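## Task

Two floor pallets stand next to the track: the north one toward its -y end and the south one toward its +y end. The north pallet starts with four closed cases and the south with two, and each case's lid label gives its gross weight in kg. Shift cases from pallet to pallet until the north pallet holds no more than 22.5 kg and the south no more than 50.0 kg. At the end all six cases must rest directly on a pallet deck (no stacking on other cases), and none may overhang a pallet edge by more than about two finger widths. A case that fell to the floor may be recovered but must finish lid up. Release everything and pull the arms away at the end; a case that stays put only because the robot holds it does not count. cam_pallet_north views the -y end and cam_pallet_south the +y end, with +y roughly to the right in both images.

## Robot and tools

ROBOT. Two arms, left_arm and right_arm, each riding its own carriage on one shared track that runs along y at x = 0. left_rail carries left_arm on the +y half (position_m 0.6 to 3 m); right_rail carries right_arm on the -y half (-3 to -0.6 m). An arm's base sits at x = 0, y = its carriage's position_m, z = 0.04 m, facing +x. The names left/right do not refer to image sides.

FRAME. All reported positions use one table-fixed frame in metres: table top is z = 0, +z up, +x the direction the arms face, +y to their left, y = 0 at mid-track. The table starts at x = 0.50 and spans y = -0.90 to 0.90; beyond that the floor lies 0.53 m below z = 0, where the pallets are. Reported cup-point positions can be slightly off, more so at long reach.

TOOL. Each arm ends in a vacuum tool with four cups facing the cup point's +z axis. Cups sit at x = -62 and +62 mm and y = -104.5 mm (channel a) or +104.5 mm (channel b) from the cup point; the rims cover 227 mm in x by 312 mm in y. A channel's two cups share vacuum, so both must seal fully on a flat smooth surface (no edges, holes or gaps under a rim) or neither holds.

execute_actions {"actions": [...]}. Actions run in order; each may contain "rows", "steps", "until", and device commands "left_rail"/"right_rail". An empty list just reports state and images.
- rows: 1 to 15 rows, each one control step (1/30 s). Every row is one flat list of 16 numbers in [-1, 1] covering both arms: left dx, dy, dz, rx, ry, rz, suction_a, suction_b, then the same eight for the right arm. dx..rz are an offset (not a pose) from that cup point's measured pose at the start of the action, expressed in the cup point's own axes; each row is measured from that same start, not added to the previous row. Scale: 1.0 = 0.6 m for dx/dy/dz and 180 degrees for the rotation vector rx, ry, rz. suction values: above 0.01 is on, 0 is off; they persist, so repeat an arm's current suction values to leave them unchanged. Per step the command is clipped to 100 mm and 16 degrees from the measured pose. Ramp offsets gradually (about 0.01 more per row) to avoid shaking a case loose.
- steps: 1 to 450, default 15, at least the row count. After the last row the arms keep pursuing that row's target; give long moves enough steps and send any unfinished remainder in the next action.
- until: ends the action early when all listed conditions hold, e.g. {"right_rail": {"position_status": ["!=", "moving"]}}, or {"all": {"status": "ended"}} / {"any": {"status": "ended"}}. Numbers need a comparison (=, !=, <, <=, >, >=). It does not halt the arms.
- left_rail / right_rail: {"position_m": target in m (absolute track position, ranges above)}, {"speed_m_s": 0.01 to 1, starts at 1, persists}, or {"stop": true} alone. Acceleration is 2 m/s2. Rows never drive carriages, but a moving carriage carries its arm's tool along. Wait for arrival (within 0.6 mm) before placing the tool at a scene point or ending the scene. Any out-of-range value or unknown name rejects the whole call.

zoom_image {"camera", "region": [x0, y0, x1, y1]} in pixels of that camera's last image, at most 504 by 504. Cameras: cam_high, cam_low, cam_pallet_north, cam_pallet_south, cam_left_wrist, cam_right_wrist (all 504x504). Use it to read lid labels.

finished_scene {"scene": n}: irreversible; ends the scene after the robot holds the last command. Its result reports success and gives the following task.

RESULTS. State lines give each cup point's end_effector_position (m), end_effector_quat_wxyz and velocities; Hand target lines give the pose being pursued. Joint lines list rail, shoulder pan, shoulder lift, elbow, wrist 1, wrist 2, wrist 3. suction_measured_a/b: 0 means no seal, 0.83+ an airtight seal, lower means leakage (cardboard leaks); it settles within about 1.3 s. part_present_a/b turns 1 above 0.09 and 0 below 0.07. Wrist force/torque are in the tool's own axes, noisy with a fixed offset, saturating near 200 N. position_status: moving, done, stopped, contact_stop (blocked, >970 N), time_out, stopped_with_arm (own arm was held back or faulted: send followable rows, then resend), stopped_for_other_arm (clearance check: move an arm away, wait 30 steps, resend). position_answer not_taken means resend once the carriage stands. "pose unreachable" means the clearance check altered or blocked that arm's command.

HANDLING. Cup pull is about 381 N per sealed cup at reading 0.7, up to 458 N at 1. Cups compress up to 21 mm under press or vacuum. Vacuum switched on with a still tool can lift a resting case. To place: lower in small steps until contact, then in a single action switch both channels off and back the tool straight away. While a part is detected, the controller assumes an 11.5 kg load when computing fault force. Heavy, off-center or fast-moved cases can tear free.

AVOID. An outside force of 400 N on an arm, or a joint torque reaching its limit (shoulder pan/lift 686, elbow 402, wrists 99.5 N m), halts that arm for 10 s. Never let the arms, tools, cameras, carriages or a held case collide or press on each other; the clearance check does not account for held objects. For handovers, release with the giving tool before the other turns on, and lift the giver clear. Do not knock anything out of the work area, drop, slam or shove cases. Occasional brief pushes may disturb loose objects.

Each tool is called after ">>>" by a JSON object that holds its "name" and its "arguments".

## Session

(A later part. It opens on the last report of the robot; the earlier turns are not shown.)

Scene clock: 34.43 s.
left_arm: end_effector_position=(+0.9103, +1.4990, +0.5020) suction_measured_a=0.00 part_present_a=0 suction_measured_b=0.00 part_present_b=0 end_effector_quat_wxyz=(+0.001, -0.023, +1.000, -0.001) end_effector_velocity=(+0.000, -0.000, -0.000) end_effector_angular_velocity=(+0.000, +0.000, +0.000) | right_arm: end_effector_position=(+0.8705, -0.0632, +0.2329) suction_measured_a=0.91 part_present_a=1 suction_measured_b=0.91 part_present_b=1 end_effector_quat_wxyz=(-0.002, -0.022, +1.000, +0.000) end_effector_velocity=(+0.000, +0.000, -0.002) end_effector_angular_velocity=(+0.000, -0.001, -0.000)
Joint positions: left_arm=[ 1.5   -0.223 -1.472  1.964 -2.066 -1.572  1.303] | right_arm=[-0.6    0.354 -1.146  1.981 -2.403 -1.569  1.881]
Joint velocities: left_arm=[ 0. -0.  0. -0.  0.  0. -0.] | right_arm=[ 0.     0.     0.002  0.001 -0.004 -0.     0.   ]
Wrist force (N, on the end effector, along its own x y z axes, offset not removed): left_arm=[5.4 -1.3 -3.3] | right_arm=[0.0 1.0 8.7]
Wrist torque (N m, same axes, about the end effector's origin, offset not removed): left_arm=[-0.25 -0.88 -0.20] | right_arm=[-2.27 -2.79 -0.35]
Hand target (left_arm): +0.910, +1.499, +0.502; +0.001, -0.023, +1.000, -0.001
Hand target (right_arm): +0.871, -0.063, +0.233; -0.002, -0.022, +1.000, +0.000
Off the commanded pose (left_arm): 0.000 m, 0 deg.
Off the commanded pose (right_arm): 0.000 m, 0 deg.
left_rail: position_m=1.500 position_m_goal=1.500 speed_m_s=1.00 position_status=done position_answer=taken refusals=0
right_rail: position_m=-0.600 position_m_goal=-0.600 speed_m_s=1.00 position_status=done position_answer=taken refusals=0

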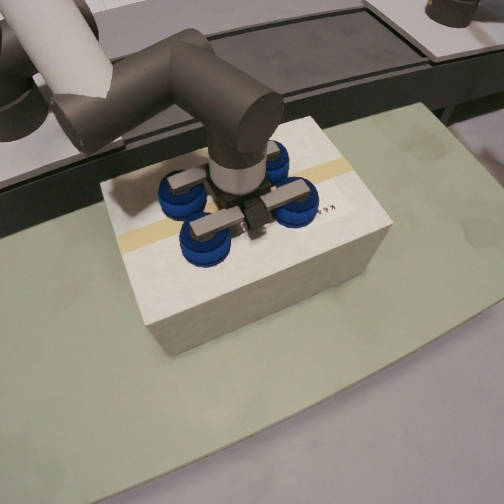

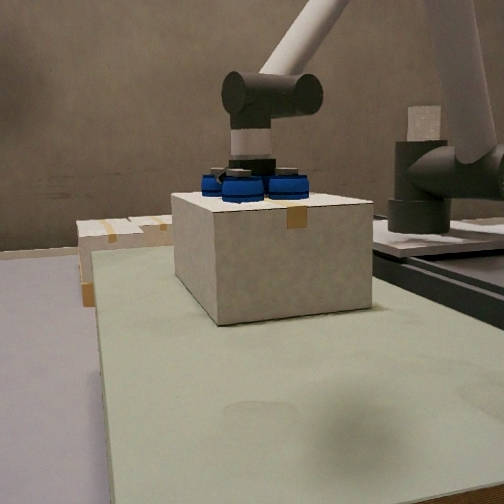

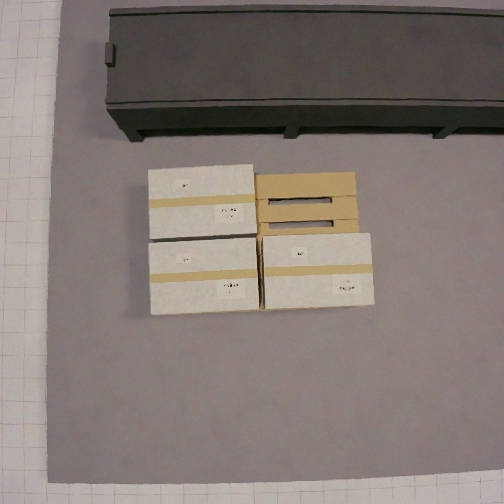

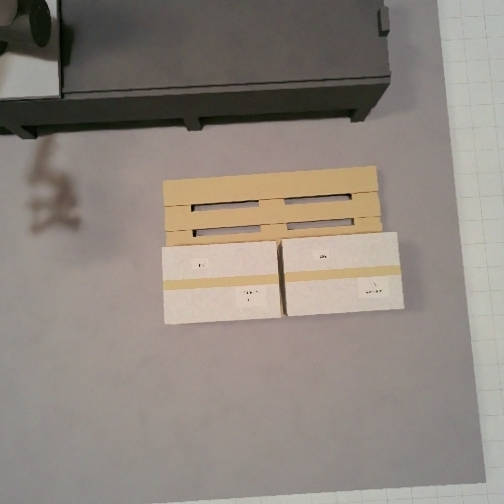

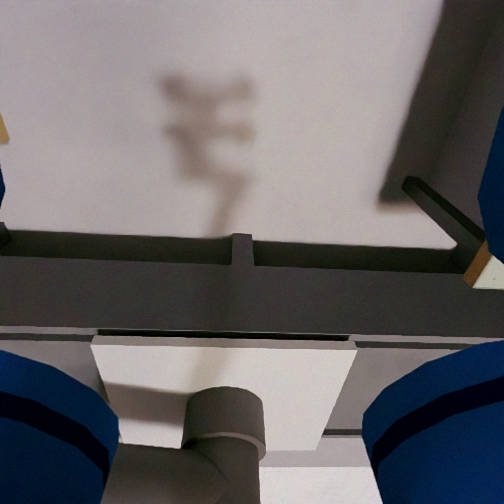

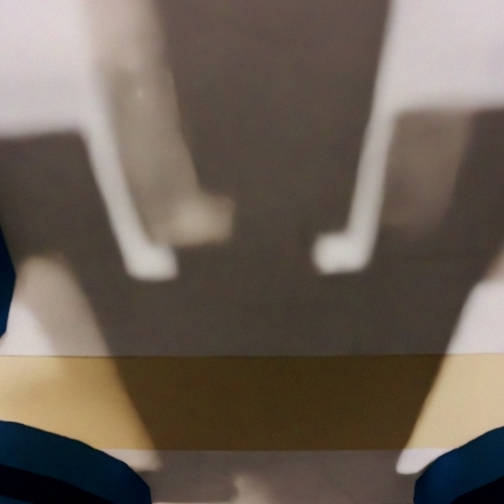

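>>> {"name": "execute_actions", "arguments": {"actions": [{"rows":[[0,0,0,0,0,0,0,0,0,0,0.003,0,0,0,1,1],[0,0,0,0,0,0,0,0,0,0,0.005,0,0,0,1,1]],"steps":8},{"rows":[[0,-0.05,0,0,0,0,0,0,0,0,-0.01,0,0,0,0,0],[0,-0.1,0,0,0,0,0,0,0,0,-0.02,0,0,0,0,0],[0,-0.15,0,0,0,0,0,0,0,0,-0.03,0,0,0,0,0],[0,-0.2,0,0,0,0,0,0,0,0,-0.04,0,0,0,0,0],[0,-0.3,0,0,0,0,0,0,0,0,-0.05,0,0,0,0,0],[0,-0.3,0,0,0,0,0,0,0,0,-0.06,0,0,0,0,0],[0,-0.3,0,0,0,0,0,0,0,0,-0.08,0,0,0,0,0],[0,-0.3,0,0,0,0,0,0,0,0,-0.1,0,0,0,0,0],[0.058,-0.55,0,0,0,0,0,0,0,0,-0.17,0,0,0,0,0]],"steps":30},{"right_rail":{"position_m":-2.885},"steps":40},{"left_rail":{"position_m":0.6},"rows":[[0.02,-0.1,0,0,0,0,0,0,-0.1,0,0,0,0,0,0,0],[0.058,-0.55,0.1,0,0,0,0,0,-0.494,-0.022,0,0,0,0,0,0]],"steps":90,"until":{"all":{"status":"ended"}}},{"rows":[[0,0,0.05,0,0,0,0,0,0,0,0.1,0,0,0,0,0],[0,0,0.25,0,0,0,0,0,0,0,0.7,0,0,0,0,0]],"steps":40}]}}

Scene clock: 43.47 s.
left_arm: end_effector_position=(+0.8693, -0.0639, +0.2922) suction_measured_a=0.00 part_present_a=0 suction_measured_b=0.00 part_present_b=0 end_effector_quat_wxyz=(+0.000, -0.022, +1.000, -0.002) end_effector_velocity=(+0.000, +0.000, -0.000) end_effector_angular_velocity=(+0.000, +0.000, +0.000) | right_arm: end_effector_position=(+1.1671, -2.3486, -0.0875) suction_measured_a=0.00 part_present_a=0 suction_measured_b=0.00 part_present_b=0 end_effector_quat_wxyz=(-0.001, -0.022, +1.000, +0.000) end_effector_velocity=(-0.000, +0.000, -0.001) end_effector_angular_velocity=(-0.000, +0.000, +0.000)
Joint positions: left_arm=[ 0.6   -0.837 -1.134  1.849 -2.289 -1.572  0.689] | right_arm=[-2.885  0.273 -0.646  1.6   -2.522 -1.569  1.801]
Joint velocities: left_arm=[ 0.  0.  0.  0. -0.  0. -0.] | right_arm=[ 0.  0.  0. -0. -0.  0.  0.]
Wrist force (N, on the end effector, along its own x y z axes, offset not removed): left_arm=[6.3 -0.8 -1.2] | right_arm=[0.8 -0.5 1.0]
Wrist torque (N m, same axes, about the end effector's origin, offset not removed): left_arm=[-0.02 -1.07 -0.09] | right_arm=[-0.04 -0.57 -0.63]
Hand target (left_arm): +0.869, -0.064, +0.292; +0.000, -0.022, +1.000, -0.002
Hand target (right_arm): +1.167, -2.348, -0.088; -0.001, -0.022, +1.000, +0.000
Off the commanded pose (left_arm): 0.000 m, 0 deg.
Off the commanded pose (right_arm): 0.001 m, 0 deg.
left_rail: position_m=0.600 position_m_goal=0.600 speed_m_s=1.00 position_status=done position_answer=taken refusals=0
right_rail: position_m=-2.885 position_m_goal=-2.885 speed_m_s=1.00 position_status=done position_answer=taken refusals=0

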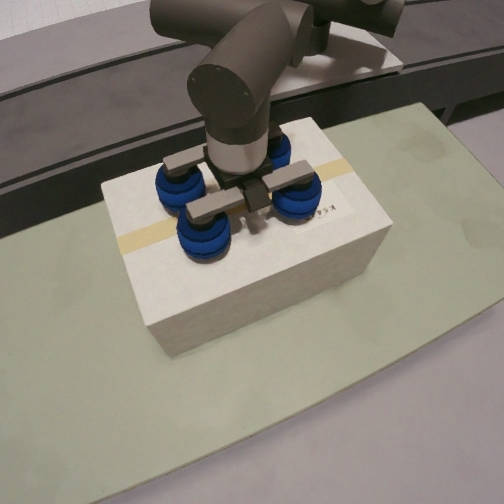

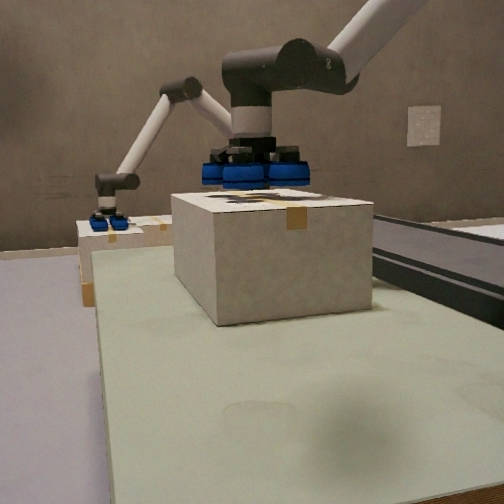

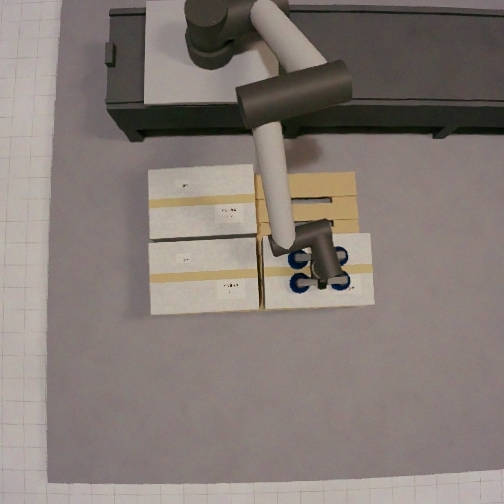

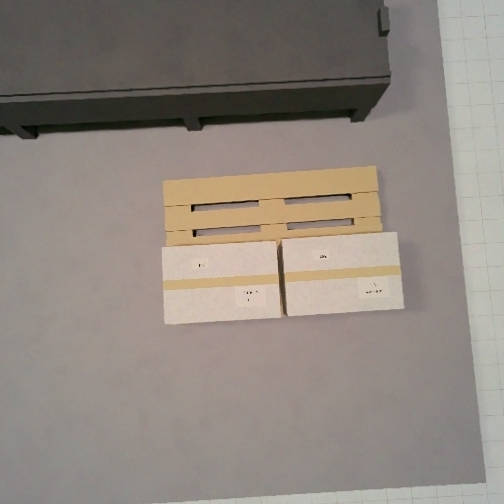

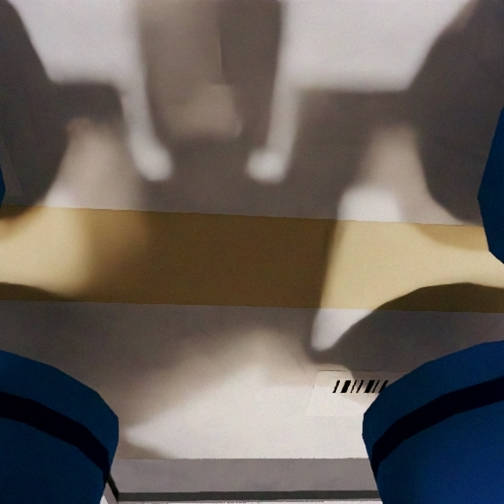

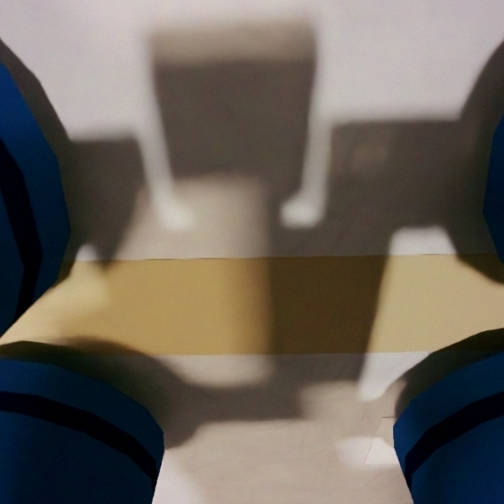

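>>> {"name": "execute_actions", "arguments": {"actions": [{"rows":[[0,0,0.01,0,0,0,0,0,0,0,0.01,0,0,0,0,0],[0,0,0.03,0,0,0,0,0,0,0,0.02,0,0,0,0,0],[0,0,0.05,0,0,0,1,1,0,0,0.03,0,0,0,1,1],[0,0,0.06,0,0,0,1,1,0,0,0.04,0,0,0,1,1],[0,0,0.07,0,0,0,1,1,0,0,0.05,0,0,0,1,1]],"steps":20}]}}

Scene clock: 45.17 s.
left_arm: end_effector_position=(+0.8694, -0.0639, +0.2503) suction_measured_a=0.76 part_present_a=1 suction_measured_b=0.76 part_present_b=1 end_effector_quat_wxyz=(+0.000, -0.022, +1.000, -0.002) end_effector_velocity=(-0.001, -0.001, -0.001) end_effector_angular_velocity=(-0.002, +0.002, -0.000) | right_arm: end_effector_position=(+1.1668, -2.3486, -0.1178) suction_measured_a=0.89 part_present_a=1 suction_measured_b=0.89 part_present_b=1 end_effector_quat_wxyz=(-0.001, -0.022, +1.000, +0.000) end_effector_velocity=(+0.001, +0.000, +0.001) end_effector_angular_velocity=(+0.000, -0.002, +0.000)
Joint positions: left_arm=[ 0.6   -0.837 -1.1    1.868 -2.342 -1.572  0.689] | right_arm=[-2.885  0.274 -0.617  1.596 -2.546 -1.569  1.801]
Joint velocities: left_arm=[ 0.     0.     0.001  0.    -0.001 -0.003 -0.   ] | right_arm=[ 0.     0.    -0.    -0.001 -0.001  0.    -0.   ]
Wrist force (N, on the end effector, along its own x y z axes, offset not removed): left_arm=[10.1 -3.6 12.8] | right_arm=[-1.0 -6.1 57.6]
Wrist torque (N m, same axes, about the end effector's origin, offset not removed): left_arm=[-3.03 -2.22 0.06] | right_arm=[-4.63 0.86 -0.51]
Hand target (left_arm): +0.869, -0.064, +0.250; +0.000, -0.022, +1.000, -0.002
Hand target (right_arm): +1.167, -2.348, -0.117; -0.001, -0.022, +1.000, +0.000
Off the commanded pose (left_arm): 0.000 m, 0 deg.
Off the commanded pose (right_arm): 0.000 m, 0 deg.
left_rail: position_m=0.600 position_m_goal=0.600 speed_m_s=1.00 position_status=done position_answer=taken refusals=0
right_rail: position_m=-2.885 position_m_goal=-2.885 speed_m_s=1.00 position_status=done position_answer=taken refusals=0

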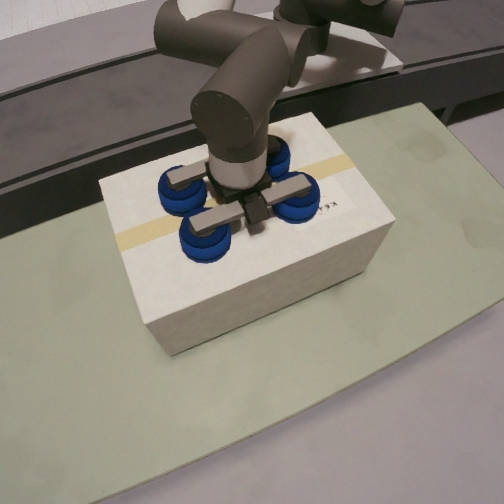

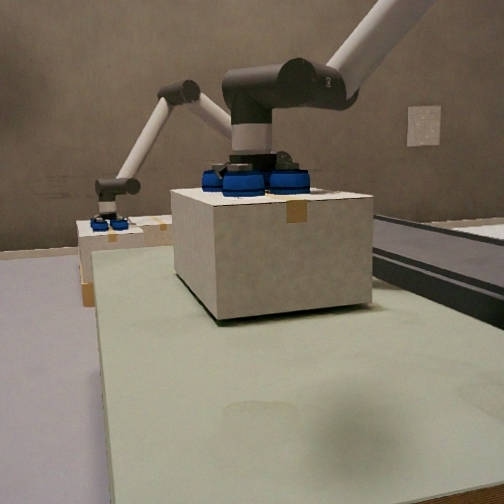

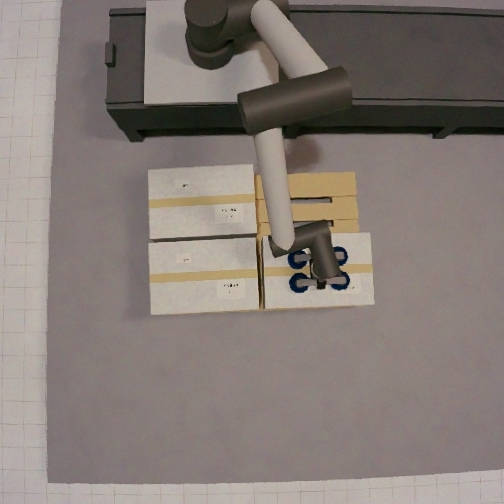

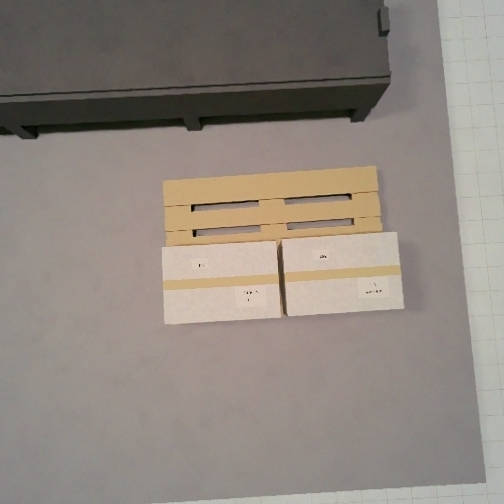

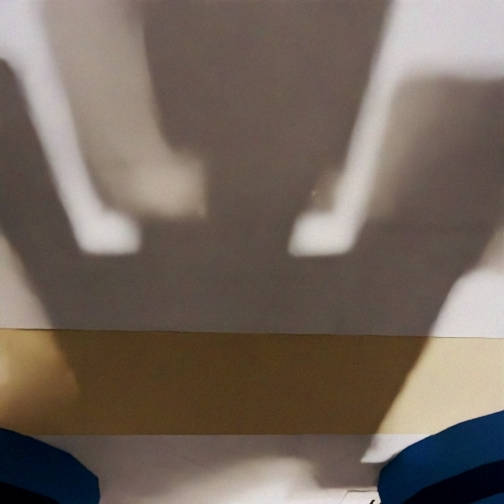

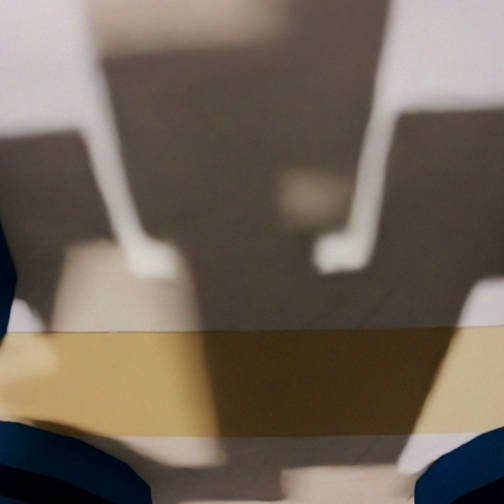

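>>> {"name": "execute_actions", "arguments": {"actions": [{"rows":[[0,0,-0.005,0,0,0,1,1,0,0,-0.01,0,0,0,1,1],[0,0,-0.01,0,0,0,1,1,0,0,-0.02,0,0,0,1,1],[0,0,-0.02,0,0,0,1,1,0,0,-0.04,0,0,0,1,1],[0,0,-0.03,0,0,0,1,1,0,0,-0.06,0,0,0,1,1],[0,0,-0.04,0,0,0,1,1,0,0,-0.09,0,0,0,1,1],[0,0,-0.05,0,0,0,1,1,0,0,-0.12,0,0,0,1,1],[0,0,-0.06,0,0,0,1,1,0,0,-0.15,0,0,0,1,1],[0,0,-0.07,0,0,0,1,1,0,0,-0.19,0,0,0,1,1],[0,0,-0.08,0,0,0,1,1,0,0,-0.23,0,0,0,1,1],[0,0,-0.08,0,0,0,1,1,0,0,-0.27,0,0,0,1,1],[0,0,-0.08,0,0,0,1,1,0,0,-0.31,0,0,0,1,1],[0,0,-0.08,0,0,0,1,1,0,0,-0.35,0,0,0,1,1],[0,0,-0.08,0,0,0,1,1,0,0,-0.4,0,0,0,1,1],[0,0,-0.08,0,0,0,1,1,0,0,-0.5,0,0,0,1,1],[0,0,-0.08,0,0,0,1,1,0.1,0,-0.8,0,0,0,1,1]],"steps":40,"left_rail":{"position_m":3.0,"speed_m_s":1.0}},{"right_rail":{"position_m":-0.6},"rows":[[0,0.02,0,0,0,0,1,1,0.02,0,0,0,0,0,1,1],[0,0.05,0,0,0,0,1,1,0.04,0,0,0,0,0,1,1],[0,0.09,0,0,0,0,1,1,0.07,0,0,0,0,0,1,1],[0,0.14,0,0,0,0,1,1,0.1,0,0,0,0,0,1,1],[0,0.2,0,0,0,0,1,1,0.15,0,0,0,0,0,1,1],[-0.022,0.67,0,0,0,0,1,1,0.39,0.022,0,0,0,0,1,1]],"steps":40},{"rows":[[0,0.02,0,0,0,0,1,1,0,0,0,0,0,0,1,1],[0,0.05,0,0,0,0,1,1,0,0,0,0,0,0,1,1],[0,0.09,0,0,0,0,1,1,0,0,0,0,0,0,1,1],[0,0.14,0,0,0,0,1,1,0,0,0,0,0,0,1,1],[0,0.2,0,0,0,0,1,1,0,0,0,0,0,0,1,1],[-0.022,0.67,0.2,0,0,0,1,1,0,0,0,0,0,0,1,1]],"steps":90,"until":{"all":{"status":"ended"}}}]}}

Scene clock: 53.73 s.
left_arm: end_effector_position=(+0.8616, +3.1412, +0.1780) suction_measured_a=0.85 part_present_a=1 suction_measured_b=0.85 part_present_b=1 end_effector_quat_wxyz=(+0.002, -0.023, +1.000, -0.001) end_effector_velocity=(-0.000, +0.000, -0.000) end_effector_angular_velocity=(+0.000, +0.000, +0.000) | right_arm: end_effector_position=(+0.8733, -0.0627, +0.3617) suction_measured_a=0.91 part_present_a=1 suction_measured_b=0.91 part_present_b=1 end_effector_quat_wxyz=(-0.002, -0.022, +1.000, +0.000) end_effector_velocity=(+0.002, -0.006, -0.001) end_effector_angular_velocity=(-0.010, +0.001, -0.003)
Joint positions: left_arm=[ 3.    -0.069 -1.212  2.223 -2.586 -1.572  1.456] | right_arm=[-0.6    0.354 -1.253  1.909 -2.224 -1.57   1.881]
Joint velocities: left_arm=[ 0.  0.  0. -0. -0.  0.  0.] | right_arm=[ 0.    -0.003 -0.     0.     0.004 -0.009  0.   ]
Wrist force (N, on the end effector, along its own x y z axes, offset not removed): left_arm=[5.9 1.2 12.7] | right_arm=[-2.5 12.9 60.5]
Wrist torque (N m, same axes, about the end effector's origin, offset not removed): left_arm=[-2.71 -2.54 -0.15] | right_arm=[-7.75 1.31 -0.81]
Hand target (left_arm): +0.862, +3.141, +0.178; +0.002, -0.023, +1.000, -0.001
Hand target (right_arm): +0.873, -0.063, +0.362; -0.002, -0.022, +1.000, +0.000
Off the commanded pose (left_arm): 0.002 m, 0 deg.
Off the commanded pose (right_arm): 0.000 m, 0 deg.
left_rail: position_m=3.000 position_m_goal=3.000 speed_m_s=1.00 position_status=done position_answer=taken refusals=0
right_rail: position_m=-0.600 position_m_goal=-0.600 speed_m_s=1.00 position_status=done position_answer=taken refusals=0

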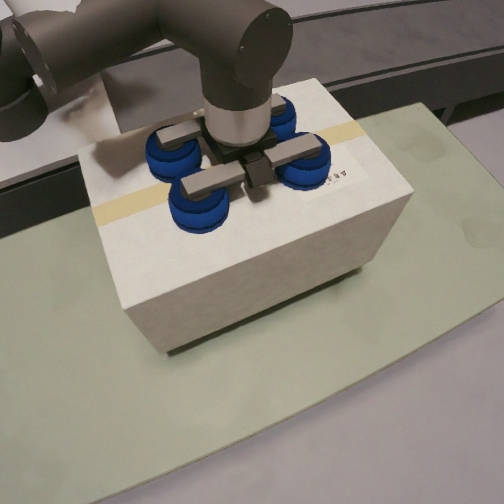

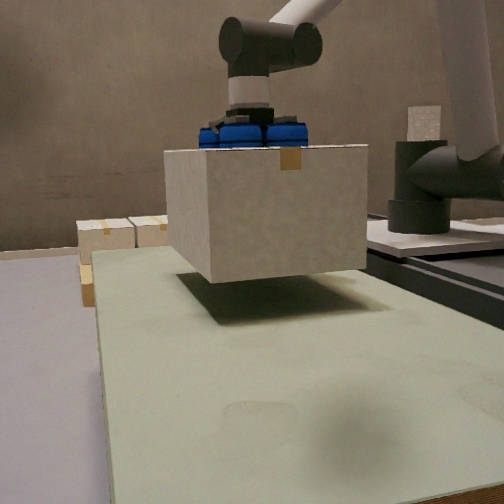

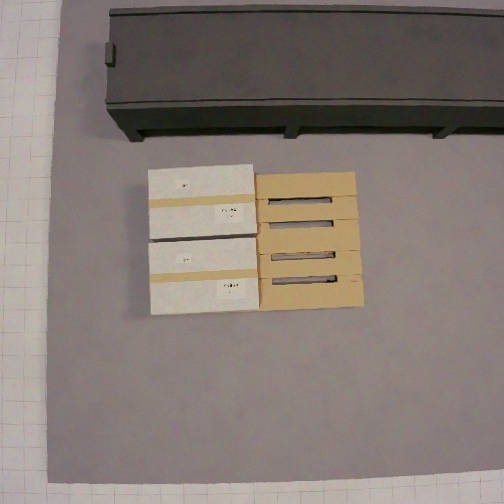

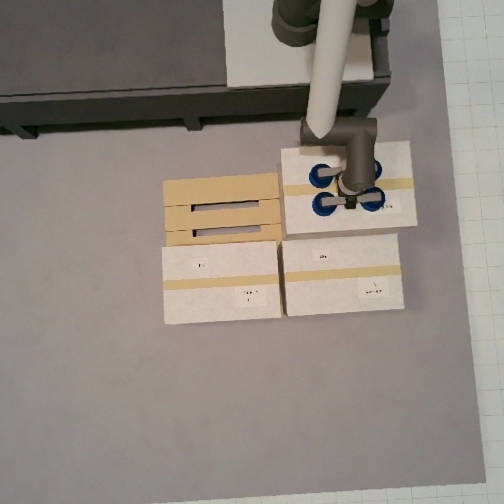

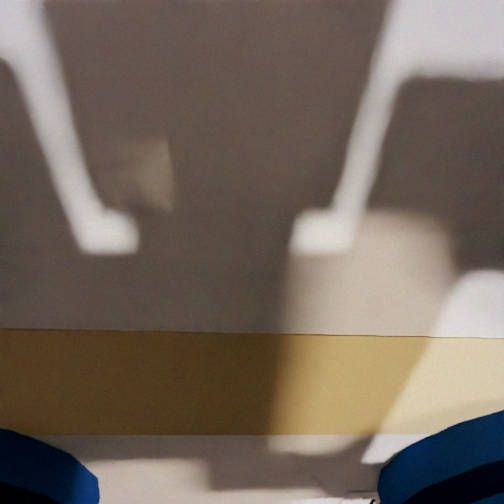

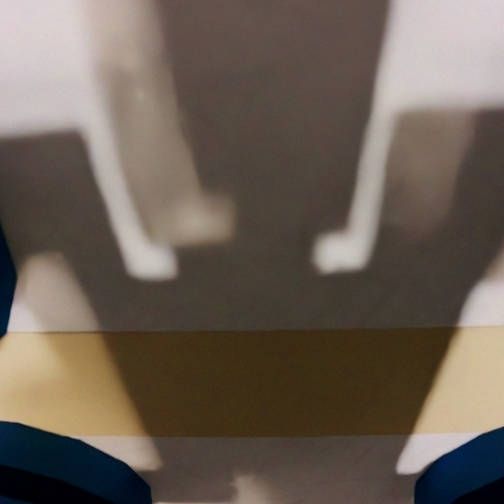

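>>> {"name": "execute_actions", "arguments": {"actions": [{"rows":[[0.01,0,0,0,0,0,1,1,0,0,0.01,0,0,0,1,1],[0.03,0,0.01,0,0,0,1,1,0,0,0.02,0,0,0,1,1],[0.05,0,0.02,0,0,0,1,1,0,0,0.035,0,0,0,1,1],[0.06,0,0.04,0,0,0,1,1,0,0,0.05,0,0,0,1,1],[0.06,0,0.06,0,0,0,1,1,0,0,0.065,0,0,0,1,1],[0.06,0,0.09,0,0,0,1,1,0,0,0.08,0,0,0,1,1],[0.06,0,0.12,0,0,0,1,1,0,0,0.095,0,0,0,1,1],[0.06,0,0.15,0,0,0,1,1,0,0,0.11,0,0,0,1,1],[0.06,0,0.19,0,0,0,1,1,0,0,0.12,0,0,0,1,1],[0.06,0,0.23,0,0,0,1,1,0,0,0.13,0,0,0,1,1],[0.06,0,0.27,0,0,0,1,1,0,0,0.14,0,0,0,1,1],[0.06,0,0.31,0,0,0,1,1,0,0,0.145,0,0,0,1,1],[0.06,0,0.35,0,0,0,1,1,0,0,0.145,0,0,0,1,1],[0.06,0,0.4,0,0,0,1,1,0,0,0.145,0,0,0,1,1],[0.06,0,0.46,0,0,0,1,1,0,0,0.145,0,0,0,1,1]],"steps":35}]}}

>>> {"name": "zoom_image", "arguments": {"camera": "cam_pallet_south", "region": [240, 130, 430, 330]}}

Scene clock: 57.50 s.
left_arm: end_effector_position=(+0.8262, +3.1395, -0.0981) suction_measured_a=0.85 part_present_a=1 suction_measured_b=0.85 part_present_b=1 end_effector_quat_wxyz=(+0.002, -0.022, +1.000, -0.001) end_effector_velocity=(+0.000, +0.000, -0.001) end_effector_angular_velocity=(+0.000, +0.000, +0.000) | right_arm: end_effector_position=(+0.8731, -0.0628, +0.2748) suction_measured_a=0.91 part_present_a=1 suction_measured_b=0.91 part_present_b=1 end_effector_quat_wxyz=(-0.002, -0.022, +1.000, +0.000) end_effector_velocity=(-0.000, -0.000, -0.000) end_effector_angular_velocity=(-0.000, +0.000, +0.000)
Joint positions: left_arm=[ 3.    -0.074 -0.834  2.303 -3.043 -1.572  1.451] | right_arm=[-0.6    0.354 -1.182  1.958 -2.344 -1.57   1.881]
Joint velocities: left_arm=[ 0.     0.     0.002 -0.001 -0.001  0.     0.   ] | right_arm=[ 0.  0.  0.  0. -0. -0.  0.]
Wrist force (N, on the end effector, along its own x y z axes, offset not removed): left_arm=[4.7 -1.5 11.3] | right_arm=[2.3 1.5 59.4]
Wrist torque (N m, same axes, about the end effector's origin, offset not removed): left_arm=[-3.13 -2.39 -0.20] | right_arm=[-5.88 0.73 -0.49]
Hand target (left_arm): +0.826, +3.140, -0.098; +0.002, -0.023, +1.000, -0.001
Hand target (right_arm): +0.873, -0.063, +0.275; -0.002, -0.022, +1.000, +0.000
Off the commanded pose (left_arm): 0.001 m, 0 deg.
Off the commanded pose (right_arm): 0.000 m, 0 deg.
left_rail: position_m=3.000 position_m_goal=3.000 speed_m_s=1.00 position_status=done position_answer=taken refusals=0
right_rail: position_m=-0.600 position_m_goal=-0.600 speed_m_s=1.00 position_status=done position_answer=taken refusals=0

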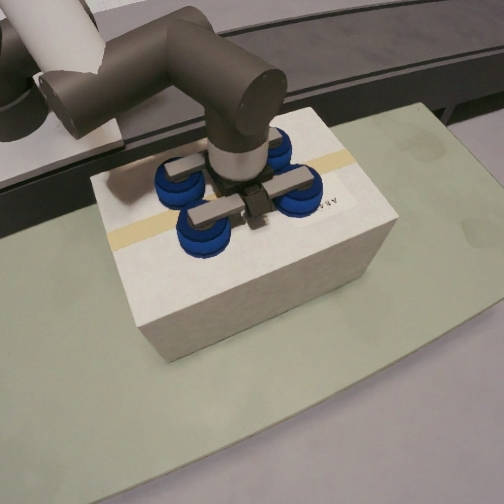

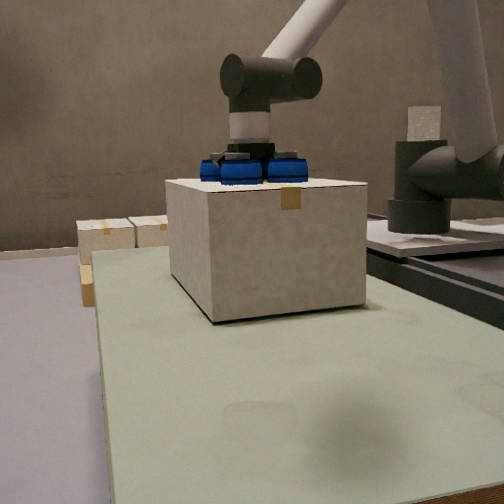

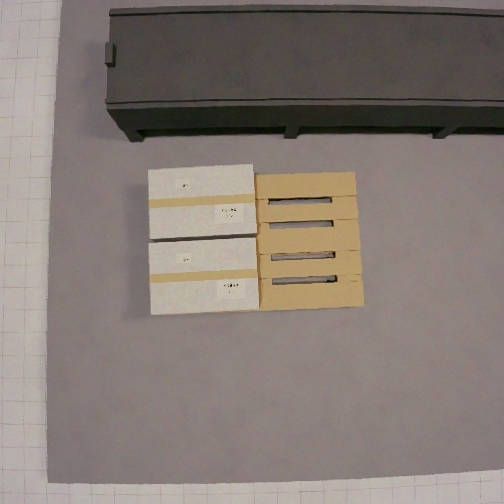

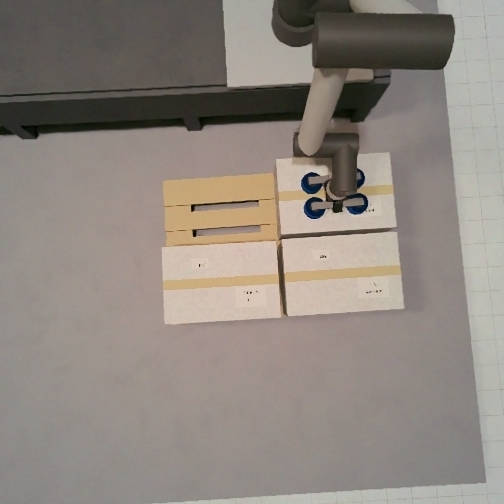

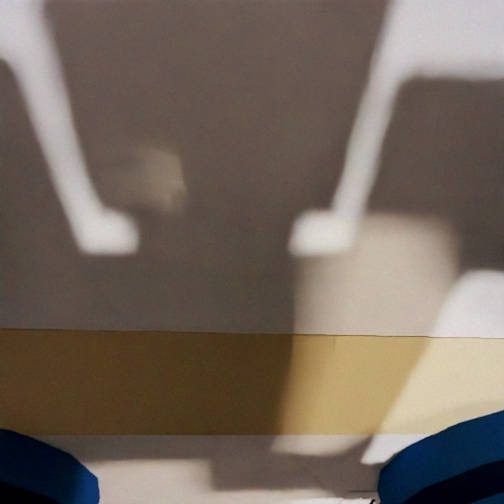

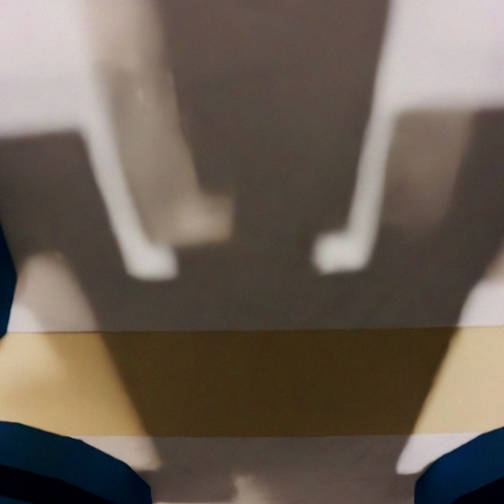

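Region (240, 130, 430, 330) of cam_pallet_south's 504x504 image, scaled by 2.520, with more detail than that image has; it fills the left 479 columns of this view, and the rest is white.

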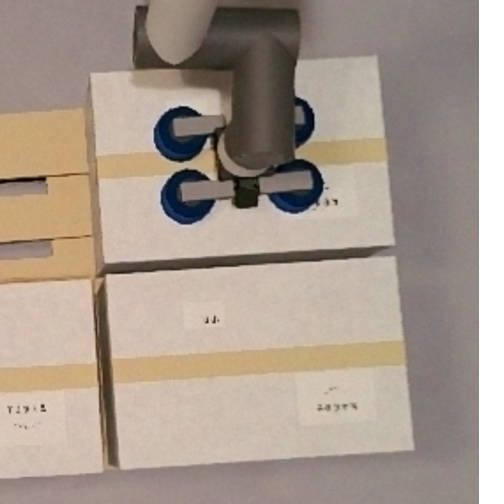

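>>> {"name": "execute_actions", "arguments": {"actions": [{"rows":[[0,0.005,0.01,0,0,0,1,1,0,0,0.004,0,0,0,1,1],[-0.004,0.01,0.02,0,0,0,1,1,0,0,0.008,0,0,0,1,1],[-0.008,0.02,0.03,0,0,0,1,1,0,0,0.012,0,0,0,1,1],[-0.008,0.022,0.04,0,0,0,1,1,0,0,0.016,0,0,0,1,1],[-0.008,0.022,0.05,0,0,0,1,1,0,0,0.021,0,0,0,1,1],[-0.008,0.022,0.06,0,0,0,1,1,0,0,0.021,0,0,0,1,1],[-0.008,0.022,0.07,0,0,0,1,1,0,0,0.021,0,0,0,1,1]],"steps":16}]}}

Scene clock: 59.33 s.
left_arm: end_effector_position=(+0.8304, +3.1529, -0.1396) suction_measured_a=0.85 part_present_a=1 suction_measured_b=0.85 part_present_b=1 end_effector_quat_wxyz=(+0.002, -0.022, +1.000, -0.001) end_effector_velocity=(+0.002, +0.001, -0.007) end_effector_angular_velocity=(-0.000, -0.001, -0.000) | right_arm: end_effector_position=(+0.8737, -0.0625, +0.2641) suction_measured_a=0.91 part_present_a=1 suction_measured_b=0.91 part_present_b=1 end_effector_quat_wxyz=(-0.001, -0.022, +1.000, +0.000) end_effector_velocity=(-0.001, -0.000, -0.002) end_effector_angular_velocity=(-0.000, +0.001, -0.000)
Joint positions: left_arm=[ 3.    -0.058 -0.769  2.284 -3.089 -1.572  1.468] | right_arm=[-0.6    0.354 -1.172  1.964 -2.361 -1.57   1.881]
Joint velocities: left_arm=[ 0.     0.001  0.011 -0.004 -0.009  0.     0.001] | right_arm=[-0.    -0.     0.001  0.001 -0.002  0.    -0.   ]
Wrist force (N, on the end effector, along its own x y z axes, offset not removed): left_arm=[4.4 -1.8 10.1] | right_arm=[105.2 -36.7 -200.0]
Wrist torque (N m, same axes, about the end effector's origin, offset not removed): left_arm=[-3.26 -2.64 -0.21] | right_arm=[-1.09 4.40 0.04]
Hand target (left_arm): +0.830, +3.153, -0.140; +0.002, -0.022, +1.000, -0.001
Hand target (right_arm): +0.873, -0.063, +0.262; -0.002, -0.022, +1.000, +0.000
Off the commanded pose (left_arm): 0.001 m, 0 deg.
Off the commanded pose (right_arm): 0.002 m, 0 deg.
left_rail: position_m=3.000 position_m_goal=3.000 speed_m_s=1.00 position_status=done position_answer=taken refusals=0
right_rail: position_m=-0.600 position_m_goal=-0.600 speed_m_s=1.00 position_status=done position_answer=taken refusals=0

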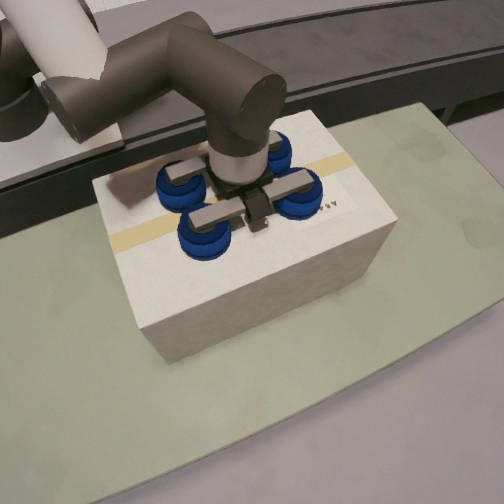

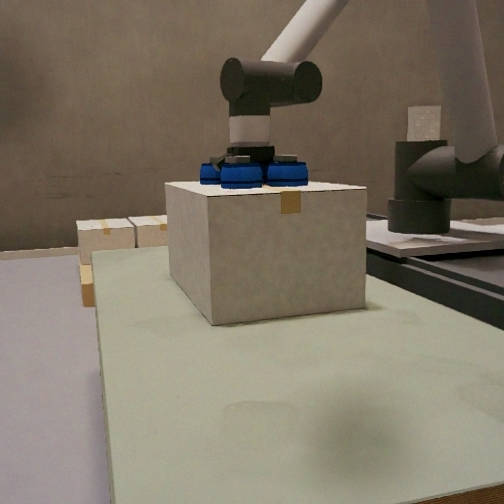

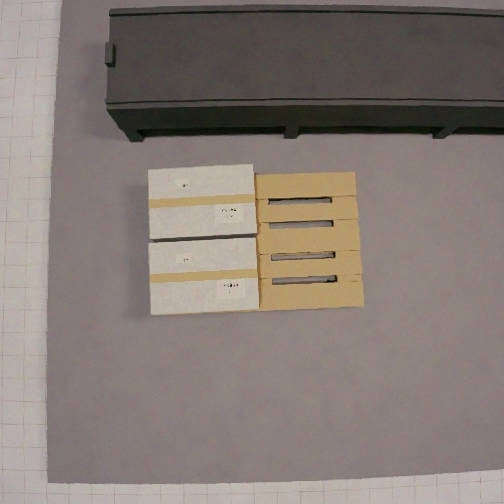

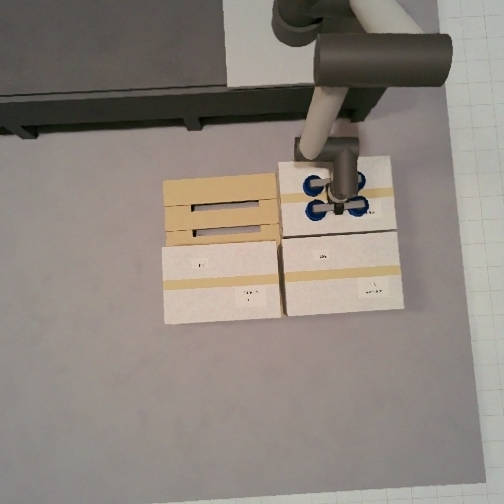

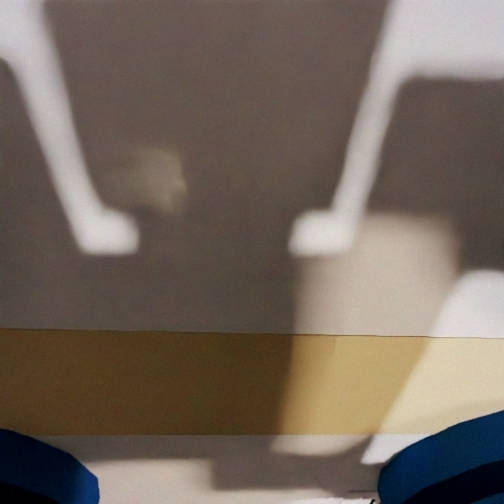

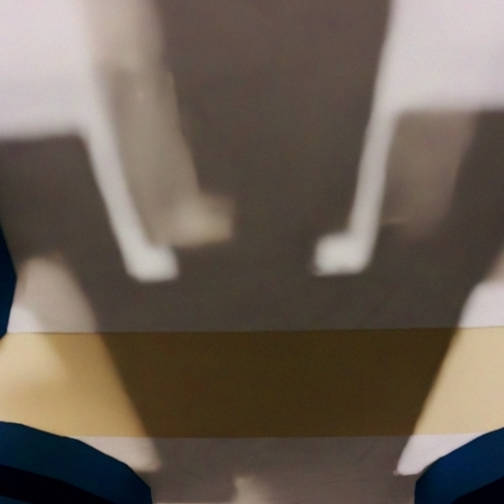

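Right is pressing; release now. Left down 5 mm.

>>> {"name": "execute_actions", "arguments": {"actions": [{"rows":[[0,0,0.002,0,0,0,1,1,0,0,-0.01,0,0,0,0,0],[0,0,0.004,0,0,0,1,1,0,0,-0.02,0,0,0,0,0],[0,0,0.006,0,0,0,1,1,0,0,-0.03,0,0,0,0,0],[0,0,0.008,0,0,0,1,1,0,0,-0.04,0,0,0,0,0],[0,0,0.008,0,0,0,1,1,0,0,-0.05,0,0,0,0,0],[0,0,0.008,0,0,0,1,1,0,0,-0.06,0,0,0,0,0],[0,0,0.008,0,0,0,1,1,0,0,-0.08,0,0,0,0,0],[0,0,0.008,0,0,0,1,1,0,0,-0.1,0,0,0,0,0],[0,0,0.008,0,0,0,1,1,0,0,-0.17,0,0,0,0,0]],"steps":18},{"right_rail":{"position_m":-2.0},"rows":[[0,0,0.002,0,0,0,1,1,0,0,0,0,0,0,0,0],[0,0,0.005,0,0,0,1,1,0,0,0,0,0,0,0,0]],"steps":8}]}}

Scene clock: 69.70 s.
left_arm: end_effector_position=(+0.8304, +3.1529, -0.1474) suction_measured_a=0.85 part_present_a=1 suction_measured_b=0.85 part_present_b=1 end_effector_quat_wxyz=(+0.002, -0.022, +1.000, -0.001) end_effector_velocity=(+0.000, +0.000, +0.000) end_effector_angular_velocity=(-0.000, -0.000, -0.000) | right_arm: end_effector_position=(+0.8741, -0.0644, +0.2655) suction_measured_a=0.91 part_present_a=1 suction_measured_b=0.91 part_present_b=1 end_effector_quat_wxyz=(+0.000, -0.022, +1.000, +0.001) end_effector_velocity=(+0.000, +0.000, -0.000) end_effector_angular_velocity=(-0.000, +0.000, +0.000)
Joint positions: left_arm=[ 3.    -0.058 -0.757  2.282 -3.099 -1.572  1.468] | right_arm=[-0.602  0.354 -1.173  1.963 -2.361 -1.57   1.881]
Joint velocities: left_arm=[ 0.  0. -0.  0. -0. -0.  0.] | right_arm=[ 0.  0.  0. -0. -0. -0. -0.]
Wrist force (N, on the end effector, along its own x y z axes, offset not removed): left_arm=[6.0 -2.1 8.7] | right_arm=[-0.9 1.0 -22.5]
Wrist torque (N m, same axes, about the end effector's origin, offset not removed): left_arm=[-3.16 -2.57 -0.09] | right_arm=[2.64 6.58 -0.49]
Hand target (left_arm): +0.830, +3.153, -0.147; +0.002, -0.022, +1.000, -0.001
Hand target (right_arm): +0.874, -0.065, +0.265; +0.000, -0.022, +1.000, +0.001
Off the commanded pose (left_arm): 0.000 m, 0 deg.
Off the commanded pose (right_arm): 0.000 m, 0 deg.
FORCE FAULT: contact force on the right arm reached its limit, and that arm stopped for 10 seconds. The contact can be on any part of that arm, not only on its tool. That arm ran no command of this call. That arm holds still and accepts commands again. Move the arm away from the contact; if what it grips holds it there, let go first. Pushing or pulling that hard again can fault the arm again.
left_rail: position_m=3.000 position_m_goal=3.000 speed_m_s=1.00 position_status=done position_answer=taken refusals=0
right_rail: position_m=-0.602 position_m_goal=-0.602 speed_m_s=1.00 position_status=stopped_with_arm position_answer=taken refusals=0

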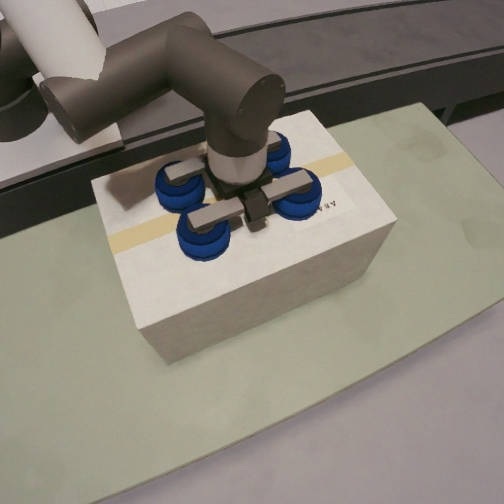

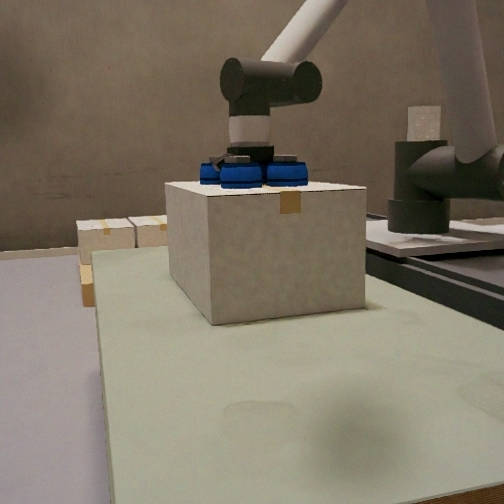

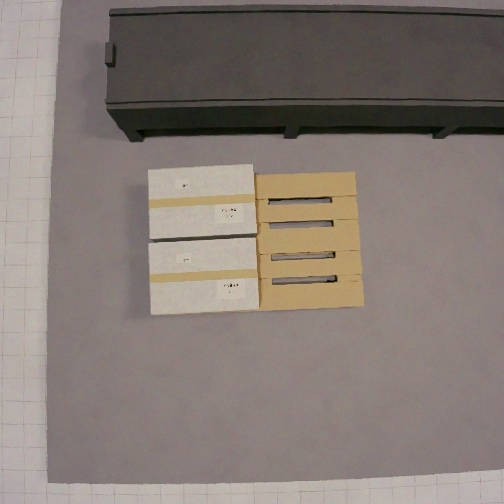

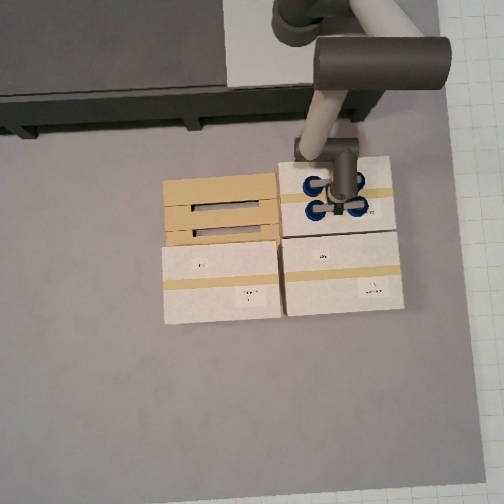

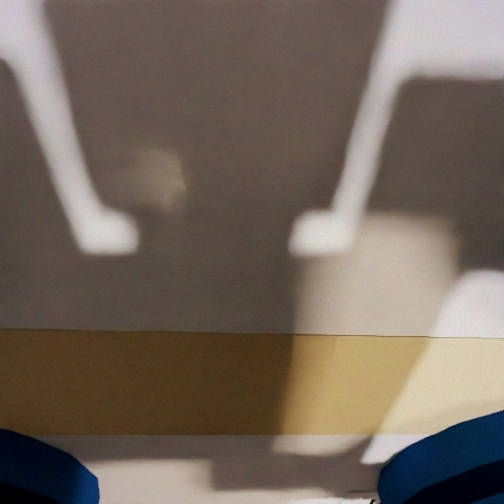

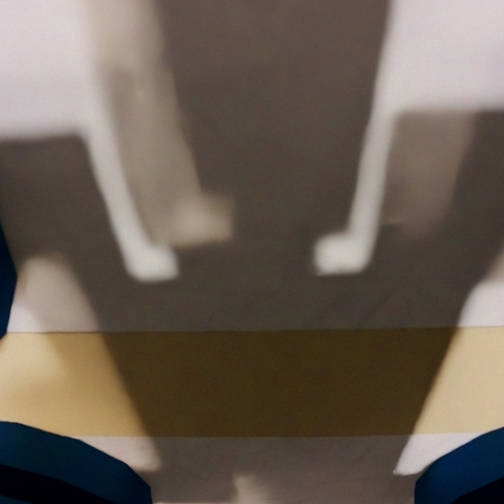

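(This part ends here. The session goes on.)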